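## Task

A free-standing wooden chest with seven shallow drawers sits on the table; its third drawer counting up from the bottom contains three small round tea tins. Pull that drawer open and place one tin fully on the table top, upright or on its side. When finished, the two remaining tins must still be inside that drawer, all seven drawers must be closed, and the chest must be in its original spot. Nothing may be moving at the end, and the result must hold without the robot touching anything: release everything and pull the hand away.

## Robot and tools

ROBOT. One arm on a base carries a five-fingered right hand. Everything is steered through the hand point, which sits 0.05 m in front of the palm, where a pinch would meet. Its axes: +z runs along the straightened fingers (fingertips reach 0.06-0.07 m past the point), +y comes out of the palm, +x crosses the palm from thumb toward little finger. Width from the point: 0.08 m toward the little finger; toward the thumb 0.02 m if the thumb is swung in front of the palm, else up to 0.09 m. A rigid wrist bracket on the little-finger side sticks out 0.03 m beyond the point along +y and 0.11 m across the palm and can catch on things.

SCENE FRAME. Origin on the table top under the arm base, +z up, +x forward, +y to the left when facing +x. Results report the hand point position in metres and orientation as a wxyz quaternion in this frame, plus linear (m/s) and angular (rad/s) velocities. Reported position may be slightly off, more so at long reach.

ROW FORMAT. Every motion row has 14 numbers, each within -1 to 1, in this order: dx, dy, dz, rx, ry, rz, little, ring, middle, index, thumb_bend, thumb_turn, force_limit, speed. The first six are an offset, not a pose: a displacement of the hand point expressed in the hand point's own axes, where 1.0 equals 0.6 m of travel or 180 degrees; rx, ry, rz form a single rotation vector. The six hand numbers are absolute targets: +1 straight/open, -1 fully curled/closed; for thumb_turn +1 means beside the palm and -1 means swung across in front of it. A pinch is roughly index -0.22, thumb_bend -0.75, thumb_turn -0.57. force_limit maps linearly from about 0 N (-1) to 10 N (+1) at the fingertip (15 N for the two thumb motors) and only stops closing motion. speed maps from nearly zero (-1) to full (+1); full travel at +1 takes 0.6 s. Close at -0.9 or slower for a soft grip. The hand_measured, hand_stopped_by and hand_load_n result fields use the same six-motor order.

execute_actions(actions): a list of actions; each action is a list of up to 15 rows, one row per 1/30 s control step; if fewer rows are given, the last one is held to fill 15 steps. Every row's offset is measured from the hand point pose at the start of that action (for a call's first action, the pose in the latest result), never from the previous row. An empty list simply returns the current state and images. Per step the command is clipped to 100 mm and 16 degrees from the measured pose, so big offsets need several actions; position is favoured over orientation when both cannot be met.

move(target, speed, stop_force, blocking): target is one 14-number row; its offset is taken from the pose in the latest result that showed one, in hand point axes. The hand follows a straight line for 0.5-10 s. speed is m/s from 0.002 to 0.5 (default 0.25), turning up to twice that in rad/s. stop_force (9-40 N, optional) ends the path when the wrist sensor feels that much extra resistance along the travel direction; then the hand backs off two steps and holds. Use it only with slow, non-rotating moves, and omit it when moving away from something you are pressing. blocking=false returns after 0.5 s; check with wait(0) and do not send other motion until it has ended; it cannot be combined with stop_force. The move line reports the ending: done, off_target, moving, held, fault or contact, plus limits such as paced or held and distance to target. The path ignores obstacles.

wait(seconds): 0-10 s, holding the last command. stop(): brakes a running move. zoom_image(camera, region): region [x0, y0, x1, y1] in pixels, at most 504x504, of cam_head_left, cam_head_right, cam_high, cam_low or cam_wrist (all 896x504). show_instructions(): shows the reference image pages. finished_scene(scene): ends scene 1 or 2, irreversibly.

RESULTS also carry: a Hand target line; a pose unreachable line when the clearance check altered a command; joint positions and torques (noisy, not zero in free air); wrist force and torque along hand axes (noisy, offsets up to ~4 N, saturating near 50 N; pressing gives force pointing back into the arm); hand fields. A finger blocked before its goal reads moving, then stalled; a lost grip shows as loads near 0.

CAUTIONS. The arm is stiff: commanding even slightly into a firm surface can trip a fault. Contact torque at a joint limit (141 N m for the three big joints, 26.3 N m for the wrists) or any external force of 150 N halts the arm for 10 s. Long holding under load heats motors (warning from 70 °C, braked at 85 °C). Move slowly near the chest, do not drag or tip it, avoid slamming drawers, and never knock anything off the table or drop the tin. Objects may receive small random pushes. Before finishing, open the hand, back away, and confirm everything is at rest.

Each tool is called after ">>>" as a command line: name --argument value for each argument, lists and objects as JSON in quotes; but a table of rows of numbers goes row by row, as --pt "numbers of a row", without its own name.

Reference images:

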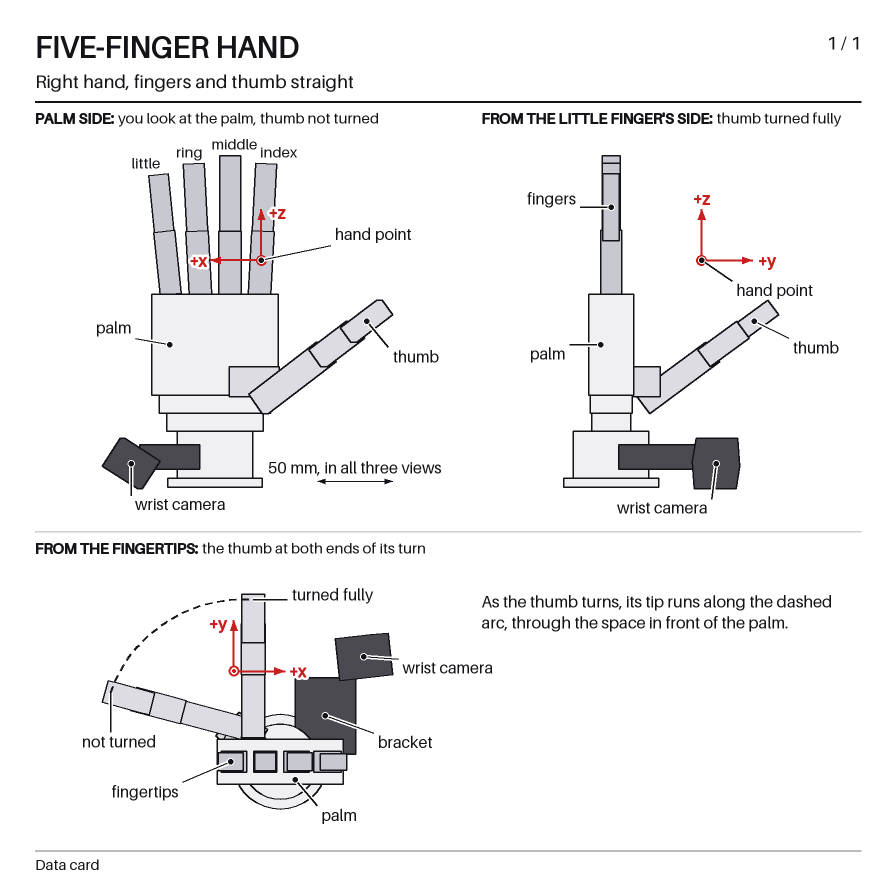

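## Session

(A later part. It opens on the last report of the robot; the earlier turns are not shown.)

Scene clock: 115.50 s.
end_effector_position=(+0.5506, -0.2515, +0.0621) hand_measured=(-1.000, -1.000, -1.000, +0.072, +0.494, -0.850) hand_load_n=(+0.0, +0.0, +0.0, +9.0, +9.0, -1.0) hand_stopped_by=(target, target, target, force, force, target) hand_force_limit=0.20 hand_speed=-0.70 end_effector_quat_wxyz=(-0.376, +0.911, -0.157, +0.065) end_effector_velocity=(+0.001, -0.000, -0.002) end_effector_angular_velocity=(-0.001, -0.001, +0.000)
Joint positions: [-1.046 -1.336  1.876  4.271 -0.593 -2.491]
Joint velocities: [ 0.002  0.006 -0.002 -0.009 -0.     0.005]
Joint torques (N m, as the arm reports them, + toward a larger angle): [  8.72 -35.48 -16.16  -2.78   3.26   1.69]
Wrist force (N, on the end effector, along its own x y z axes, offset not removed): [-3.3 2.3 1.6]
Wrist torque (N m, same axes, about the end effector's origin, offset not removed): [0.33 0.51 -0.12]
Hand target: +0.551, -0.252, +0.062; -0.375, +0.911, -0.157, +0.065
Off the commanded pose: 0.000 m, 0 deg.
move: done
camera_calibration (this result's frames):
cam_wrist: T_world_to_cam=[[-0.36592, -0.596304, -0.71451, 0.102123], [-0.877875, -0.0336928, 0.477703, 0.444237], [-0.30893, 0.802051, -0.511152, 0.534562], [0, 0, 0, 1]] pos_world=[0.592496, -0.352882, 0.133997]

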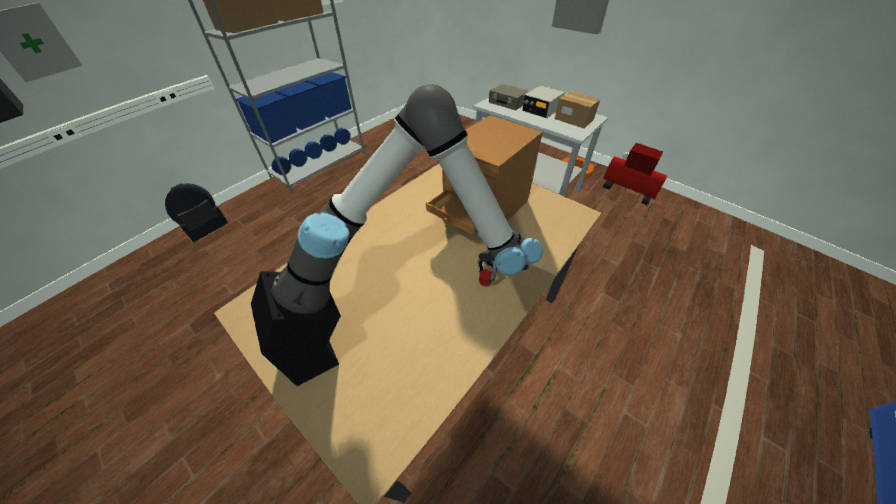

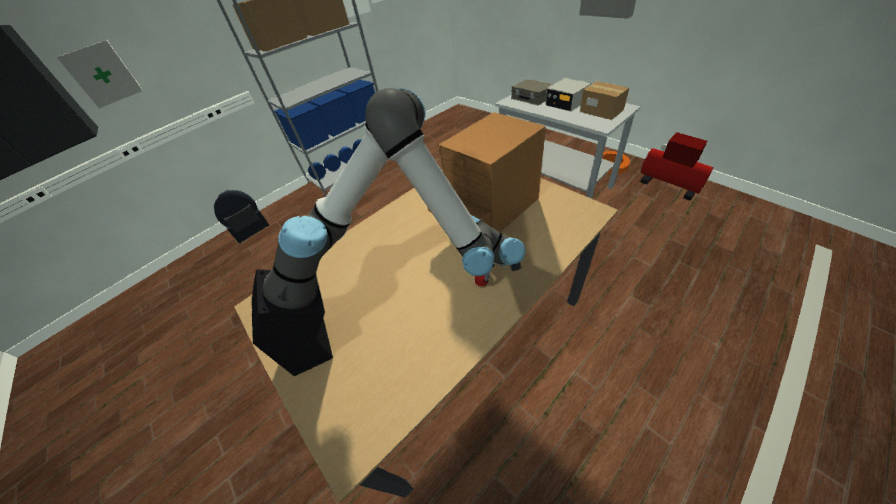

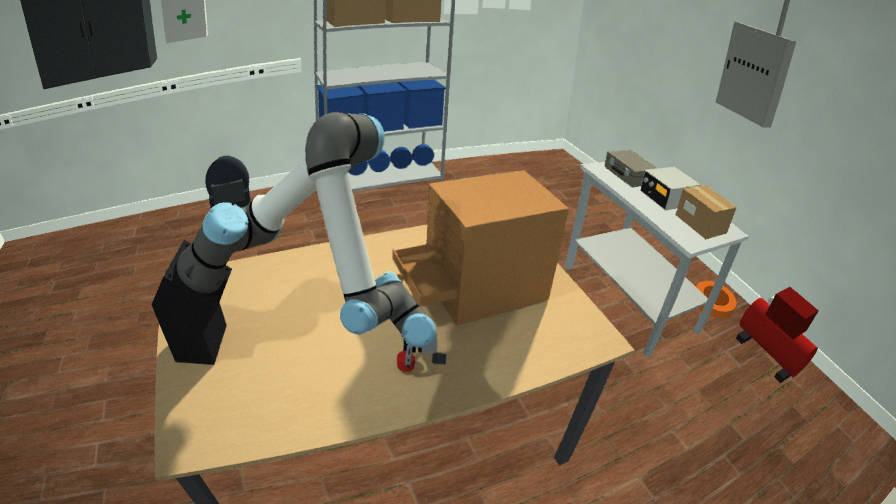

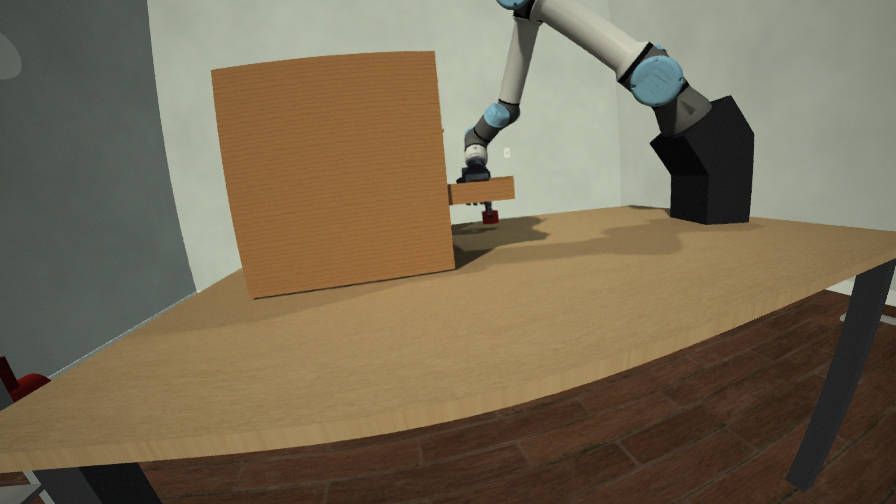

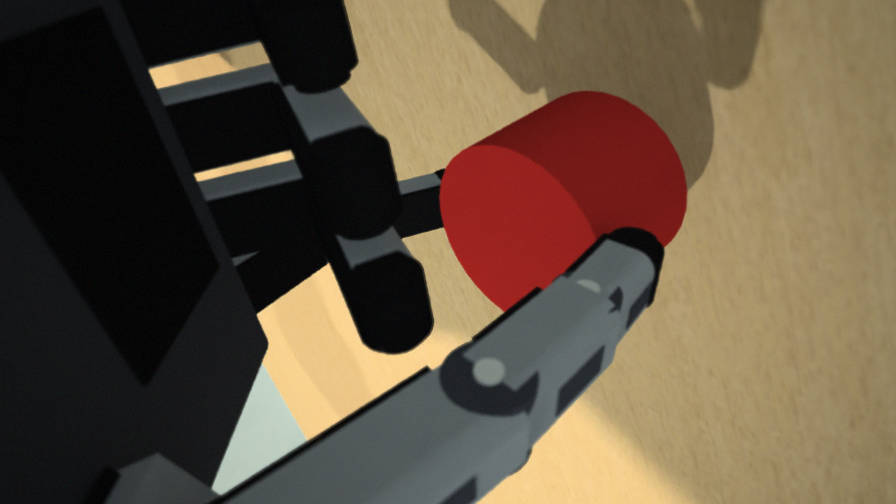

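>>> execute_actions --actions '[]'

Scene clock: 119.73 s.
end_effector_position=(+0.5507, -0.2515, +0.0618) hand_measured=(-1.000, -1.000, -1.000, +0.072, +0.494, -0.850) hand_load_n=(+0.0, +0.0, +0.0, +9.0, +9.0, -1.0) hand_stopped_by=(target, target, target, force, force, target) hand_force_limit=0.20 hand_speed=-0.70 end_effector_quat_wxyz=(-0.375, +0.911, -0.157, +0.065) end_effector_velocity=(+0.000, +0.000, +0.000) end_effector_angular_velocity=(+0.001, -0.001, -0.001)
Joint positions: [-1.045 -1.335  1.876  4.27  -0.594 -2.49 ]
Joint velocities: [-0.    -0.     0.001  0.     0.002 -0.   ]
Joint torques (N m, as the arm reports them, + toward a larger angle): [  9.08 -32.83 -15.88  -2.63  -2.42   1.31]
Wrist force (N, on the end effector, along its own x y z axes, offset not removed): [-3.7 -0.1 1.4]
Wrist torque (N m, same axes, about the end effector's origin, offset not removed): [0.02 0.50 -0.17]
Hand target: +0.551, -0.252, +0.062; -0.375, +0.911, -0.157, +0.065
Off the commanded pose: 0.000 m, 0 deg.
camera_calibration (this result's frames):
cam_wrist: T_world_to_cam=[[-0.365983, -0.596366, -0.714425, 0.101917], [-0.877853, -0.0335996, 0.47775, 0.44441], [-0.308919, 0.802009, -0.511225, 0.534424], [0, 0, 0, 1]] pos_world=[0.59252, -0.352901, 0.133706]

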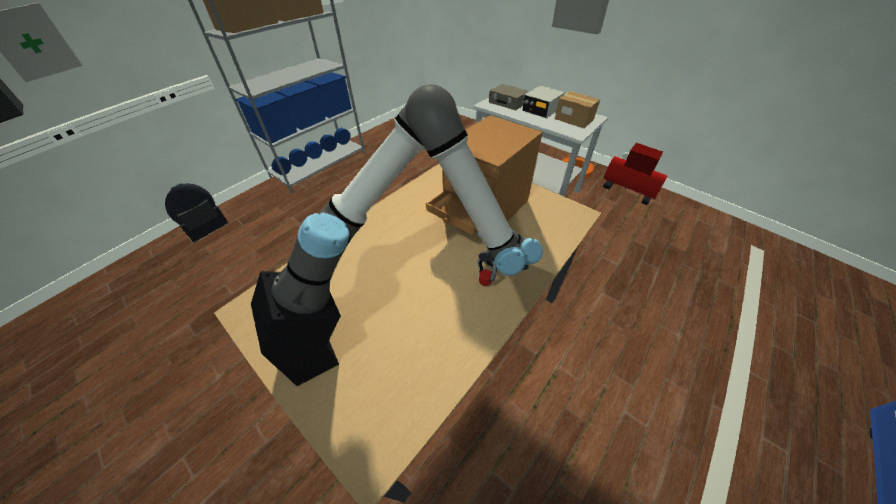

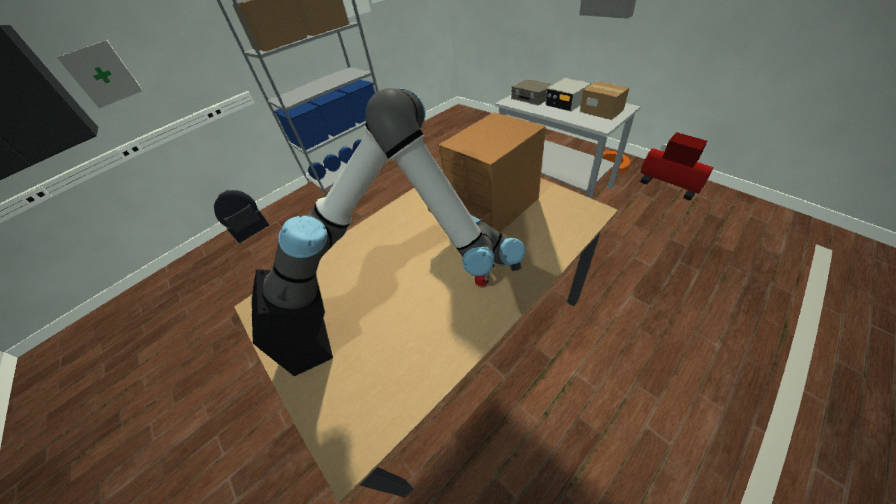

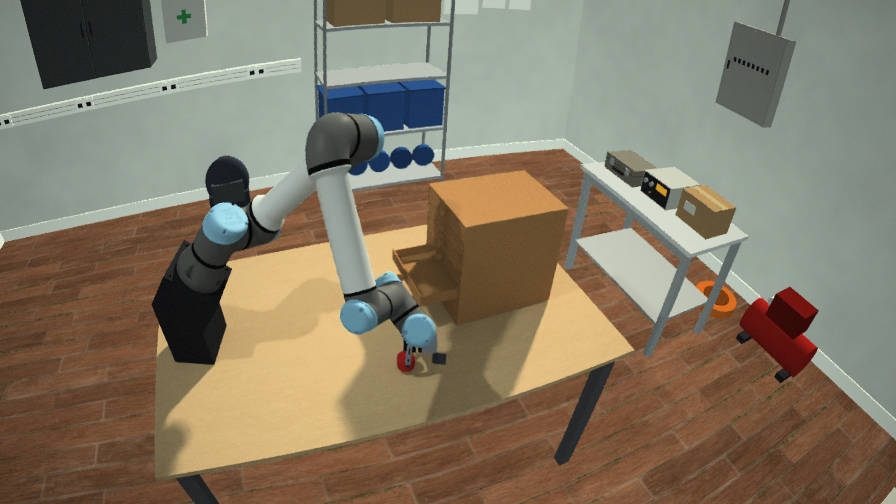

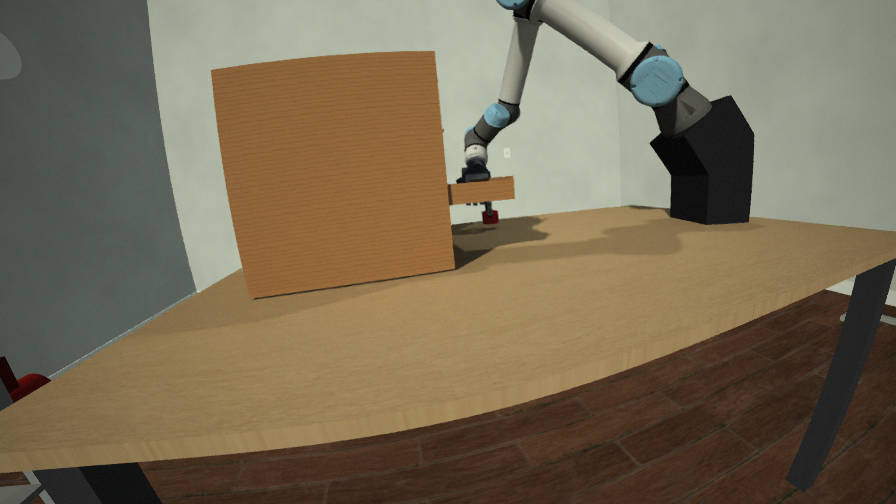

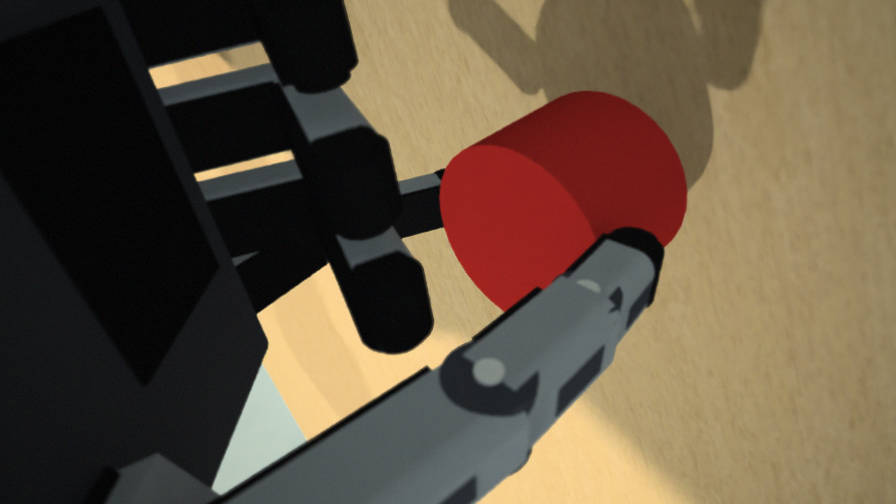

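>>> move --target '[0,0.0354,0.0354,0,0,0,-1,-1,-1,-0.3,-0.4,-0.85,0.2,-0.7]' --speed 0.012 --stop_force 9

Scene clock: 122.73 s.
end_effector_position=(+0.5507, -0.2514, +0.0414) hand_measured=(-1.000, -1.000, -1.000, +0.072, +0.494, -0.850) hand_load_n=(+0.0, +0.0, +0.0, +10.5, +9.5, -1.0) hand_stopped_by=(target, target, target, force, force, target) hand_force_limit=0.20 hand_speed=-0.70 end_effector_quat_wxyz=(-0.376, +0.911, -0.157, +0.065) end_effector_velocity=(-0.000, +0.001, +0.004) end_effector_angular_velocity=(+0.002, -0.000, +0.001)
Joint positions: [-1.032 -1.287  1.867  4.212 -0.592 -2.467]
Joint velocities: [-0.002 -0.011  0.004  0.014 -0.    -0.007]
Joint torques (N m, as the arm reports them, + toward a larger angle): [-12.   -46.62   0.09  -0.14   2.52  -1.78]
Wrist force (N, on the end effector, along its own x y z axes, offset not removed): [-1.5 0.9 0.7]
Wrist torque (N m, same axes, about the end effector's origin, offset not removed): [0.23 0.14 0.05]
Hand target: +0.551, -0.252, +0.042; -0.375, +0.911, -0.157, +0.065
Off the commanded pose: 0.010 m, 0 deg.
move: contact
camera_calibration (this result's frames):
cam_wrist: T_world_to_cam=[[-0.365848, -0.596253, -0.714589, 0.0874079], [-0.877861, -0.0338886, 0.477715, 0.45415], [-0.309055, 0.802081, -0.511029, 0.524022], [0, 0, 0, 1]] pos_world=[0.59261, -0.3528, 0.113297]

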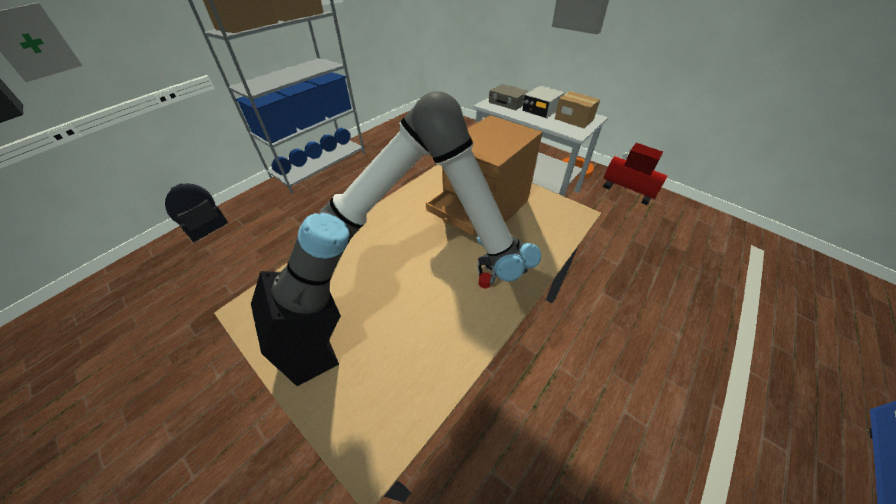

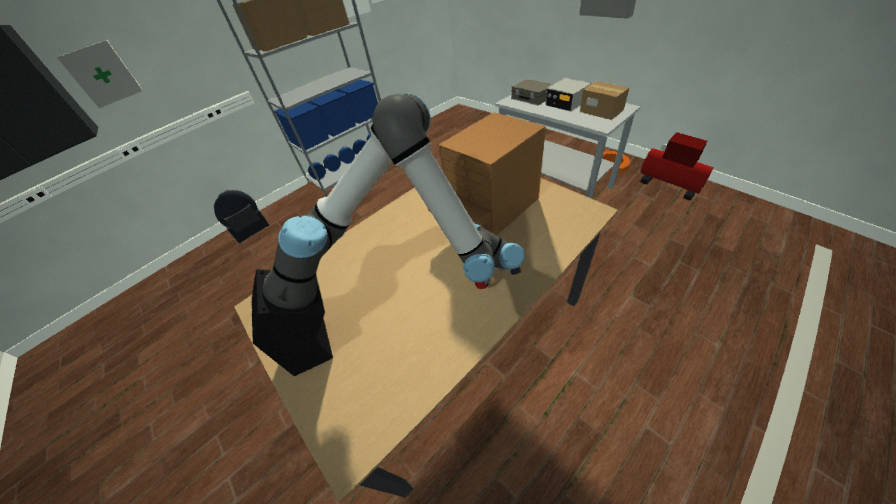

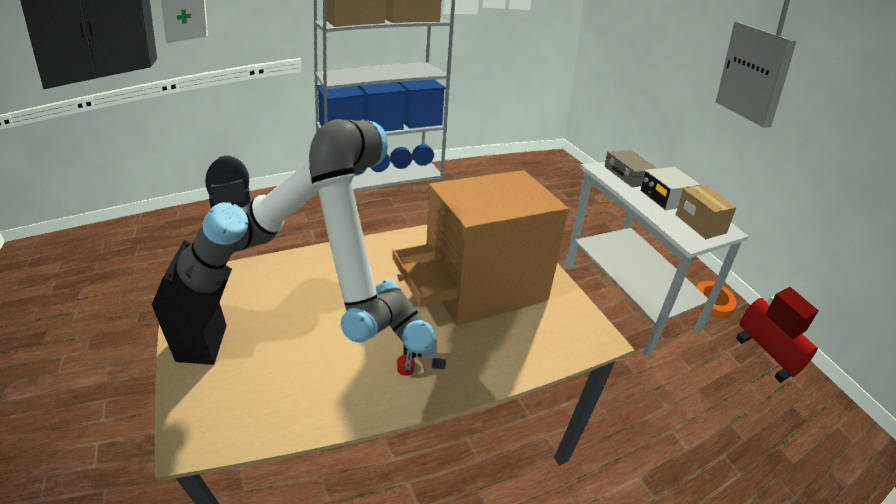

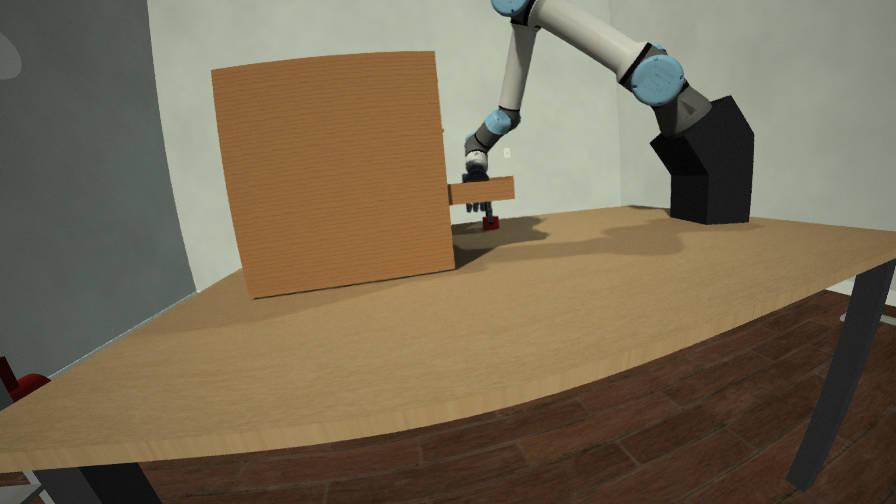

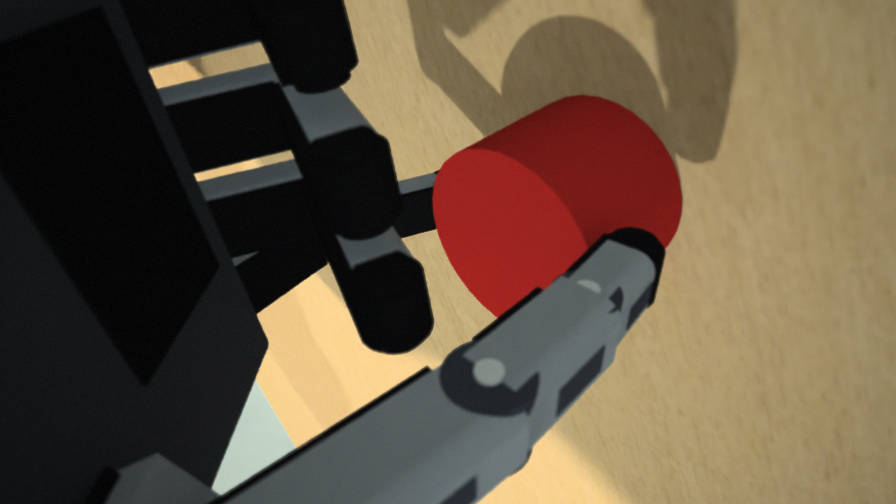

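Touched. Release and lift.

>>> execute_actions --actions '[[[0,0,0,0,0,0,-1,-1,-1,0.4,0.75,-0.85,0.2,-0.3]]]'

>>> move --target '[0,-0.1,-0.1,0,0,0,-1,-1,-1,0.4,0.75,-0.85,0.2,-0.3]' --speed 0.08

Scene clock: 126.67 s.
end_effector_position=(+0.5507, -0.2514, +0.0415) hand_measured=(-1.000, -1.000, -1.000, +0.400, +0.750, -0.850) hand_load_n=(+0.0, +0.0, +0.0, +0.0, +0.0, +0.0) hand_stopped_by=(target, target, target, target, moving, target) hand_force_limit=0.20 hand_speed=-0.30 end_effector_quat_wxyz=(-0.376, +0.911, -0.157, +0.065) end_effector_velocity=(+0.000, +0.000, -0.000) end_effector_angular_velocity=(+0.001, -0.000, +0.000)
Joint positions: [-1.032 -1.287  1.867  4.212 -0.592 -2.467]
Joint velocities: [ 0.001  0.001 -0.    -0.001  0.     0.   ]
Joint torques (N m, as the arm reports them, + toward a larger angle): [  8.81 -33.34 -15.5   -2.71  -0.89   1.32]
Wrist force (N, on the end effector, along its own x y z axes, offset not removed): [-2.7 0.2 0.7]
Wrist torque (N m, same axes, about the end effector's origin, offset not removed): [0.05 0.36 -0.12]
Hand target: +0.551, -0.251, +0.041; -0.376, +0.911, -0.157, +0.065
Off the commanded pose: 0.000 m, 0 deg.
camera_calibration (this result's frames):
cam_wrist: T_world_to_cam=[[-0.365852, -0.596309, -0.71454, 0.087398], [-0.877861, -0.0338431, 0.477718, 0.454134], [-0.309049, 0.802042, -0.511095, 0.524062], [0, 0, 0, 1]] pos_world=[0.592602, -0.352834, 0.113347]

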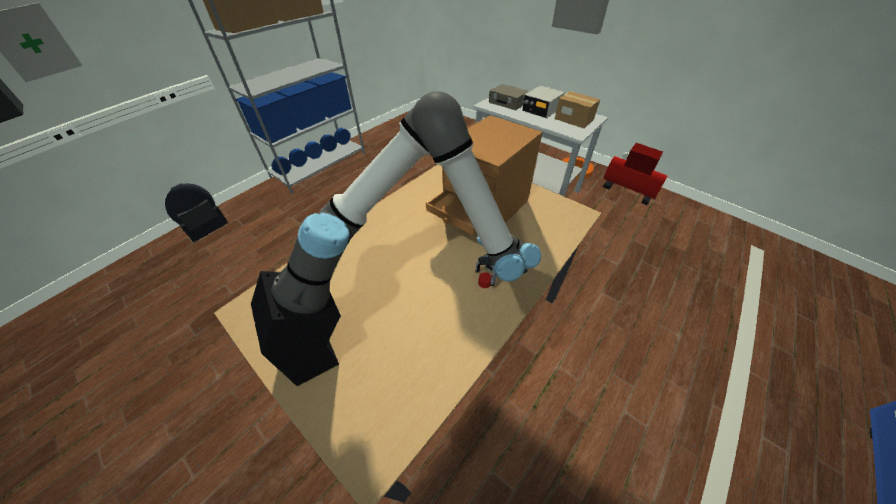

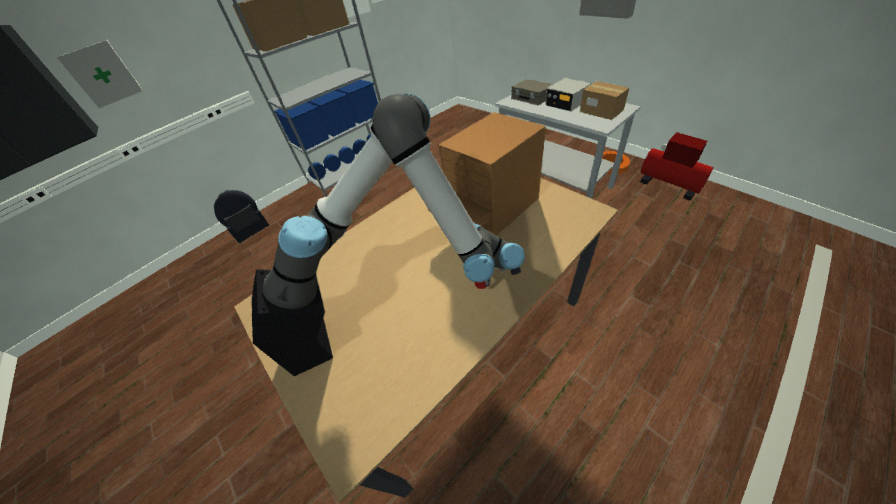

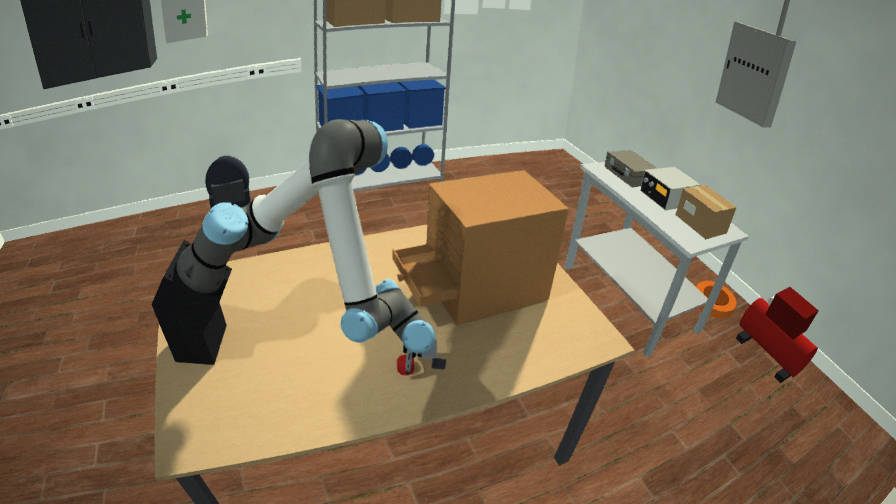

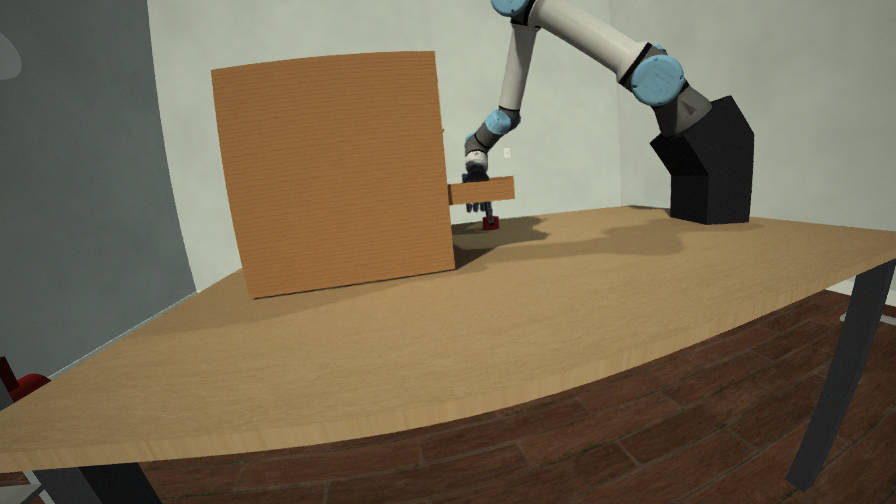

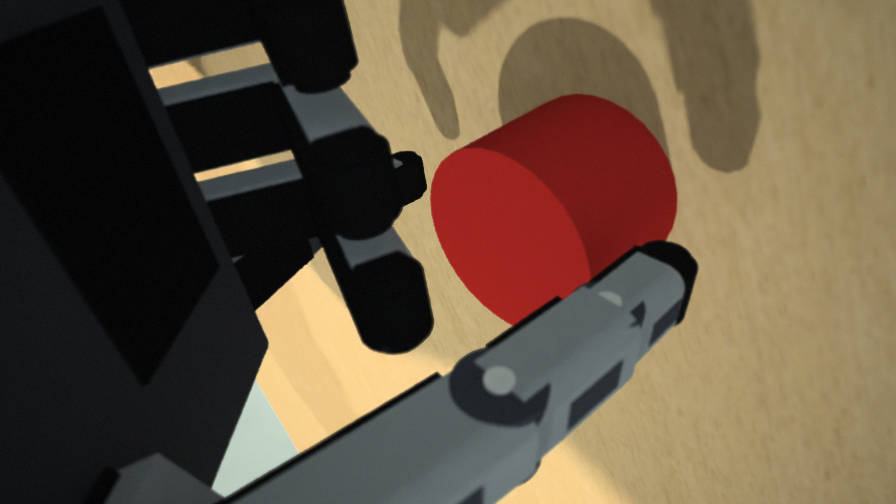

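Scene clock: 128.23 s.
end_effector_position=(+0.5508, -0.2512, +0.1261) hand_measured=(-1.000, -1.000, -1.000, +0.400, +0.750, -0.850) hand_load_n=(+0.0, +0.0, +0.0, +0.0, +0.0, +0.0) hand_stopped_by=(target, target, target, target, target, target) hand_force_limit=0.20 hand_speed=-0.30 end_effector_quat_wxyz=(-0.376, +0.911, -0.157, +0.065) end_effector_velocity=(-0.000, -0.000, +0.003) end_effector_angular_velocity=(+0.001, +0.001, -0.000)
Joint positions: [-1.09  -1.479  1.882  4.473 -0.599 -2.568]
Joint velocities: [-0.003 -0.005 -0.001  0.012 -0.001 -0.005]
Joint torques (N m, as the arm reports them, + toward a larger angle): [ -9.53 -42.16 -18.65   0.24  -2.58  -1.69]
Wrist force (N, on the end effector, along its own x y z axes, offset not removed): [-1.4 1.0 0.5]
Wrist torque (N m, same axes, about the end effector's origin, offset not removed): [0.13 0.17 0.03]
Hand target: +0.551, -0.251, +0.126; -0.376, +0.911, -0.157, +0.065
Off the commanded pose: 0.000 m, 0 deg.
move: done
camera_calibration (this result's frames):
cam_wrist: T_world_to_cam=[[-0.365891, -0.596307, -0.714522, 0.148078], [-0.877849, -0.0338081, 0.477742, 0.413803], [-0.309038, 0.802045, -0.511097, 0.567208], [0, 0, 0, 1]] pos_world=[0.592726, -0.352636, 0.198012]

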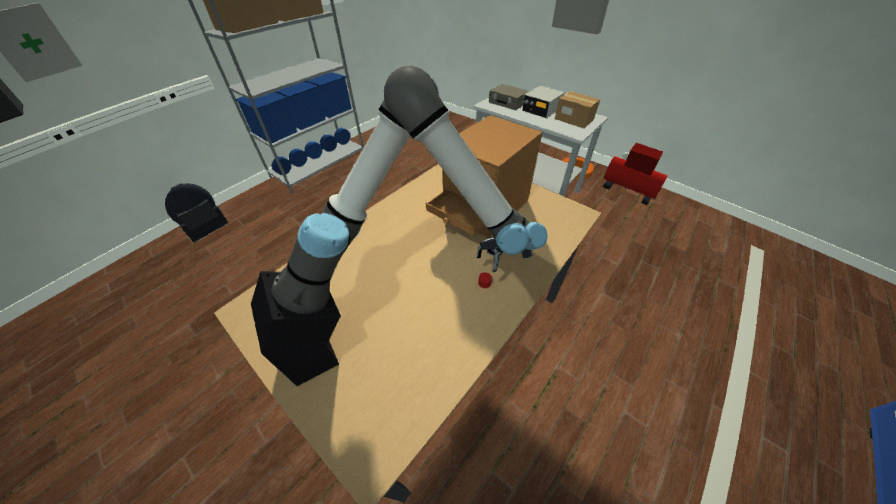

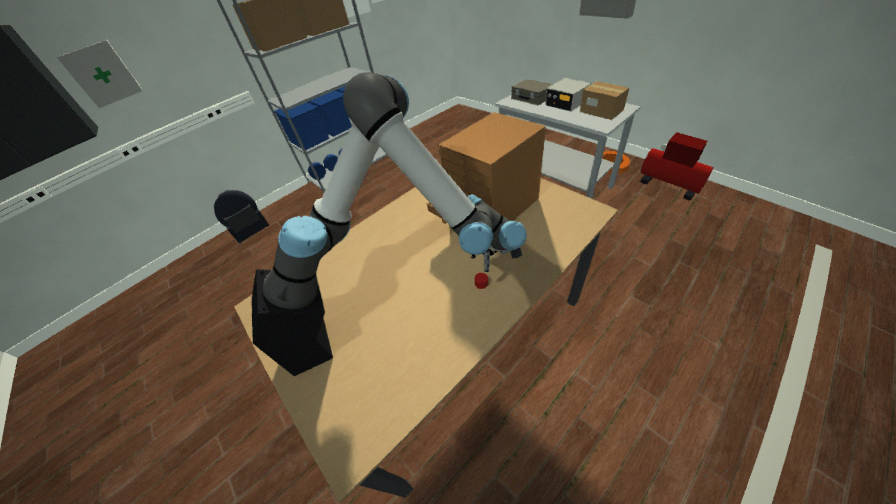

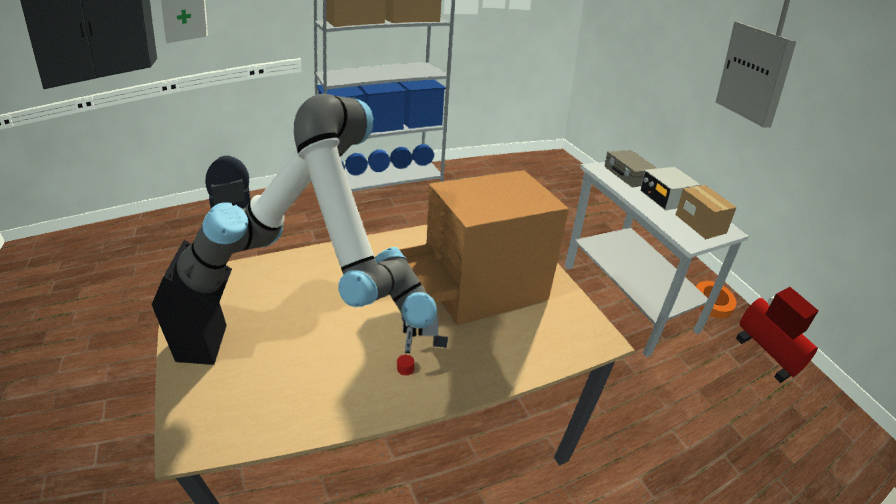

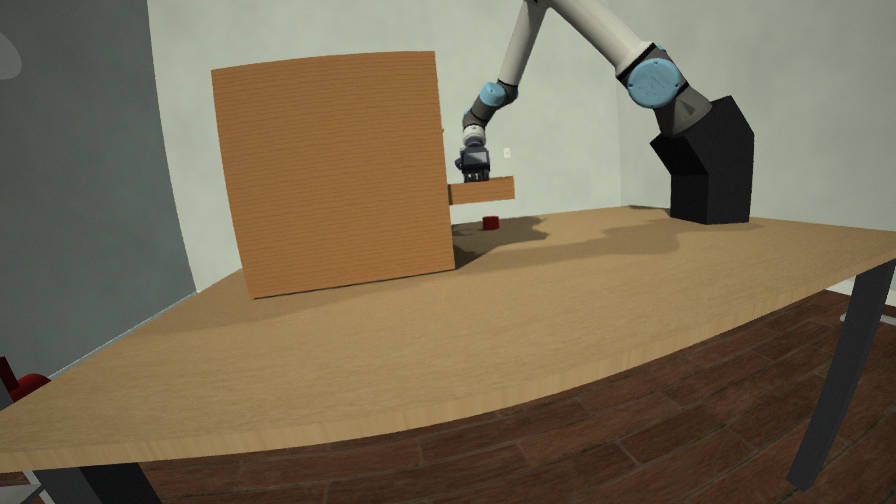

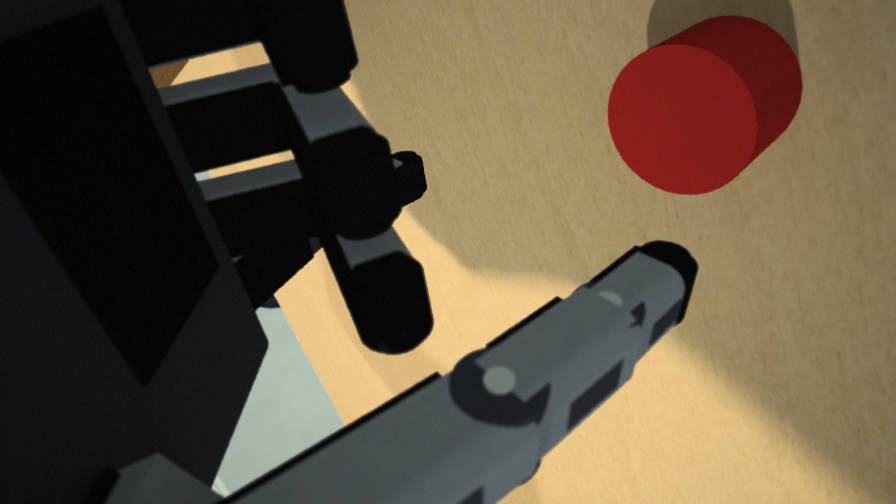

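>>> move --target '[0,-0.03,-0.03,0,0.275,0.275,-1,-1,-1,1,1,1,0.2,0.3]' --speed 0.3

Scene clock: 137.43 s.
end_effector_position=(+0.5509, -0.2514, +0.1516) hand_measured=(-1.000, -1.000, -1.000, +1.000, +1.000, +1.000) hand_load_n=(+0.0, +0.0, +0.0, +0.0, +0.0, +0.0) hand_stopped_by=(target, target, target, target, target, target) hand_force_limit=0.20 hand_speed=0.30 end_effector_quat_wxyz=(-0.270, +0.656, -0.651, +0.270) end_effector_velocity=(+0.000, -0.000, -0.000) end_effector_angular_velocity=(-0.008, -0.009, -0.010)
Joint positions: [-1.178 -1.351  2.316  2.477 -0.61  -0.442]
Joint velocities: [ 0.001  0.009  0.002 -0.036 -0.009  0.022]
Joint torques (N m, as the arm reports them, + toward a larger angle): [  9.31 -22.27   5.38  -3.6   -2.7    1.36]
Wrist force (N, on the end effector, along its own x y z axes, offset not removed): [-1.9 0.5 0.8]
Wrist torque (N m, same axes, about the end effector's origin, offset not removed): [0.06 0.24 0.01]
Hand target: +0.551, -0.251, +0.151; -0.269, +0.656, -0.651, +0.271
Off the commanded pose: 0.000 m, 0 deg.
move: done
camera_calibration (this result's frames):
cam_wrist: T_world_to_cam=[[-0.684897, 0.13779, -0.715493, 0.526578], [-0.332426, 0.814717, 0.47511, 0.314952], [0.648389, 0.56325, -0.512192, -0.00692732], [0, 0, 0, 1]] pos_world=[0.469842, -0.325252, 0.223578]

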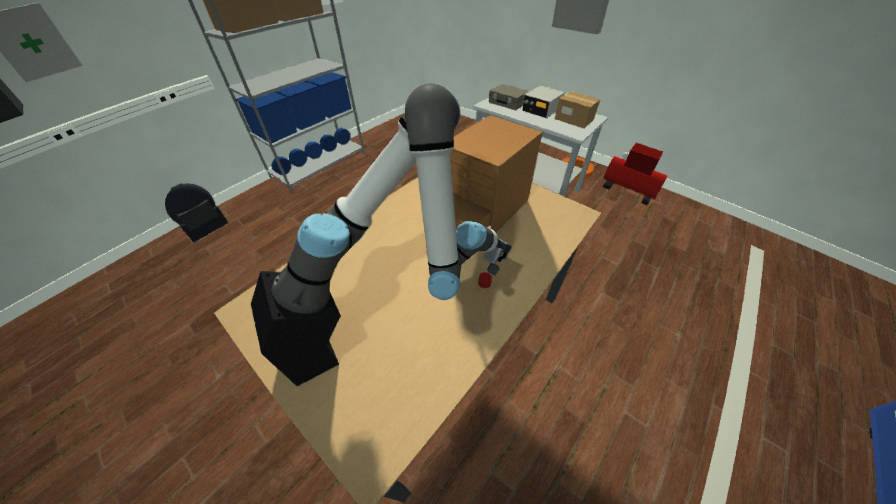

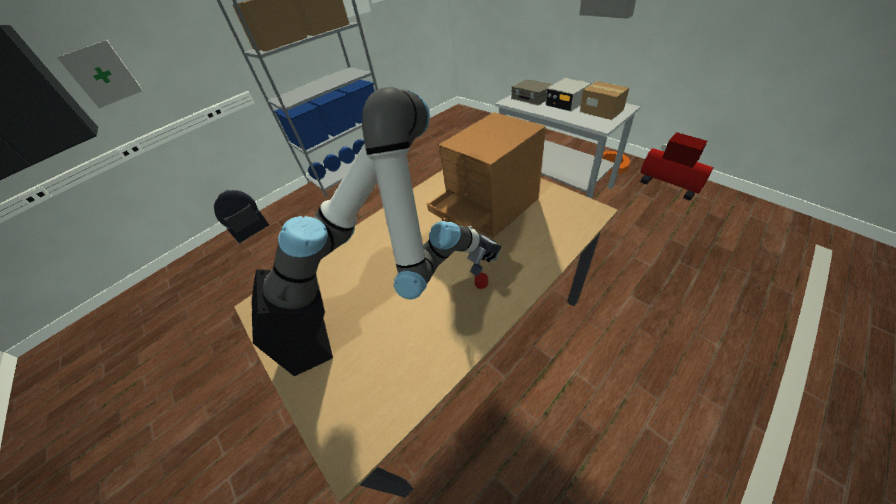

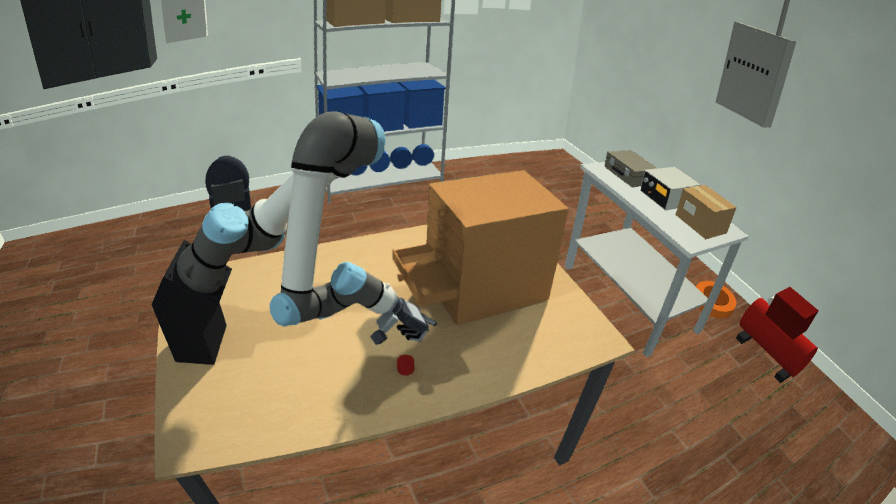

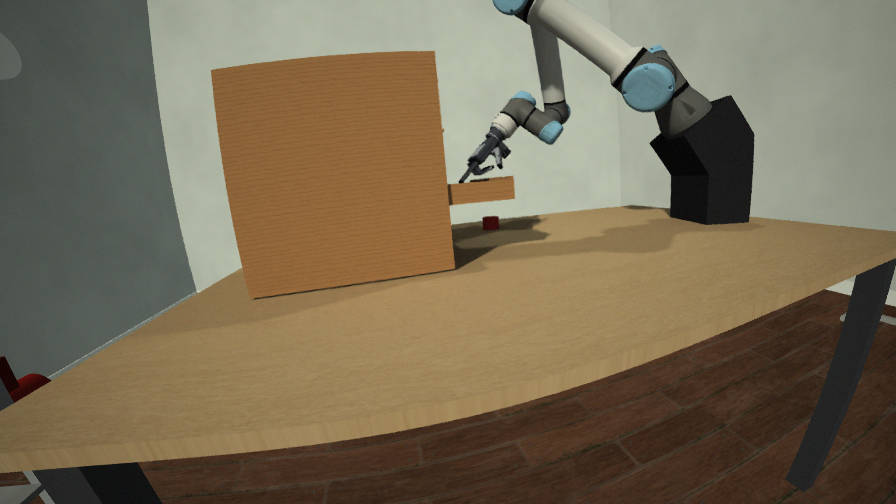

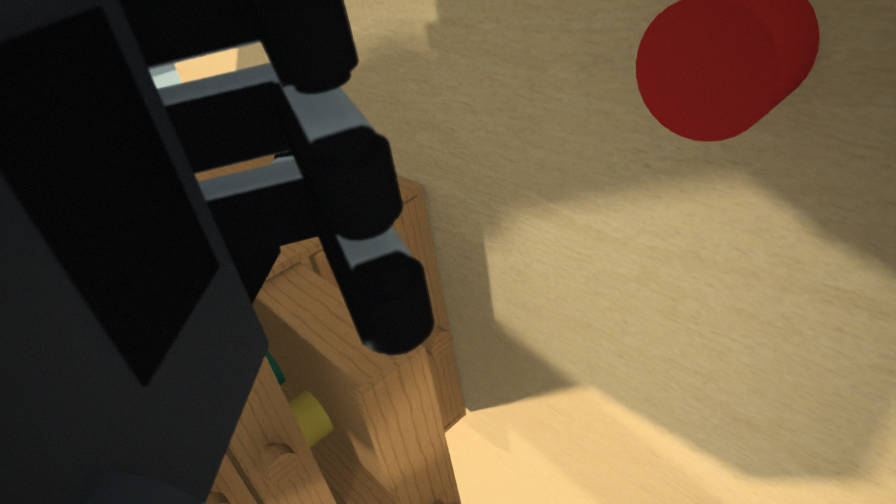

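>>> zoom_image --camera "cam_low" --region '[400,90,580,270]'

>>> zoom_image --camera "cam_high" --region '[360,180,540,360]'

Region (400, 90, 580, 270) of cam_low's 896x504 image, scaled by 2.800, with more detail than that image has.

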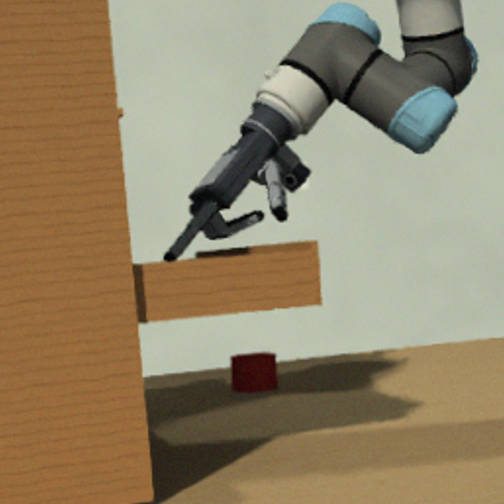

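Region (360, 180, 540, 360) of cam_high's 896x504 image, scaled by 2.800, with more detail than that image has.

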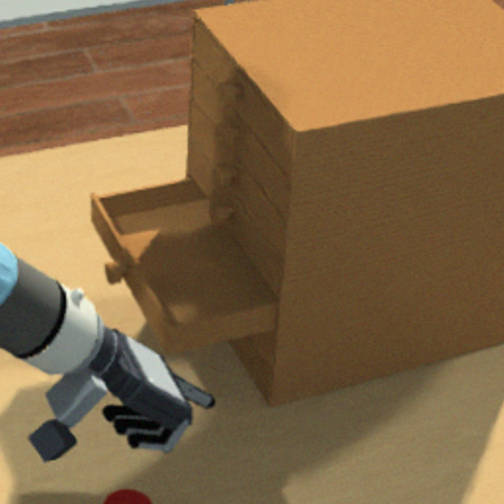

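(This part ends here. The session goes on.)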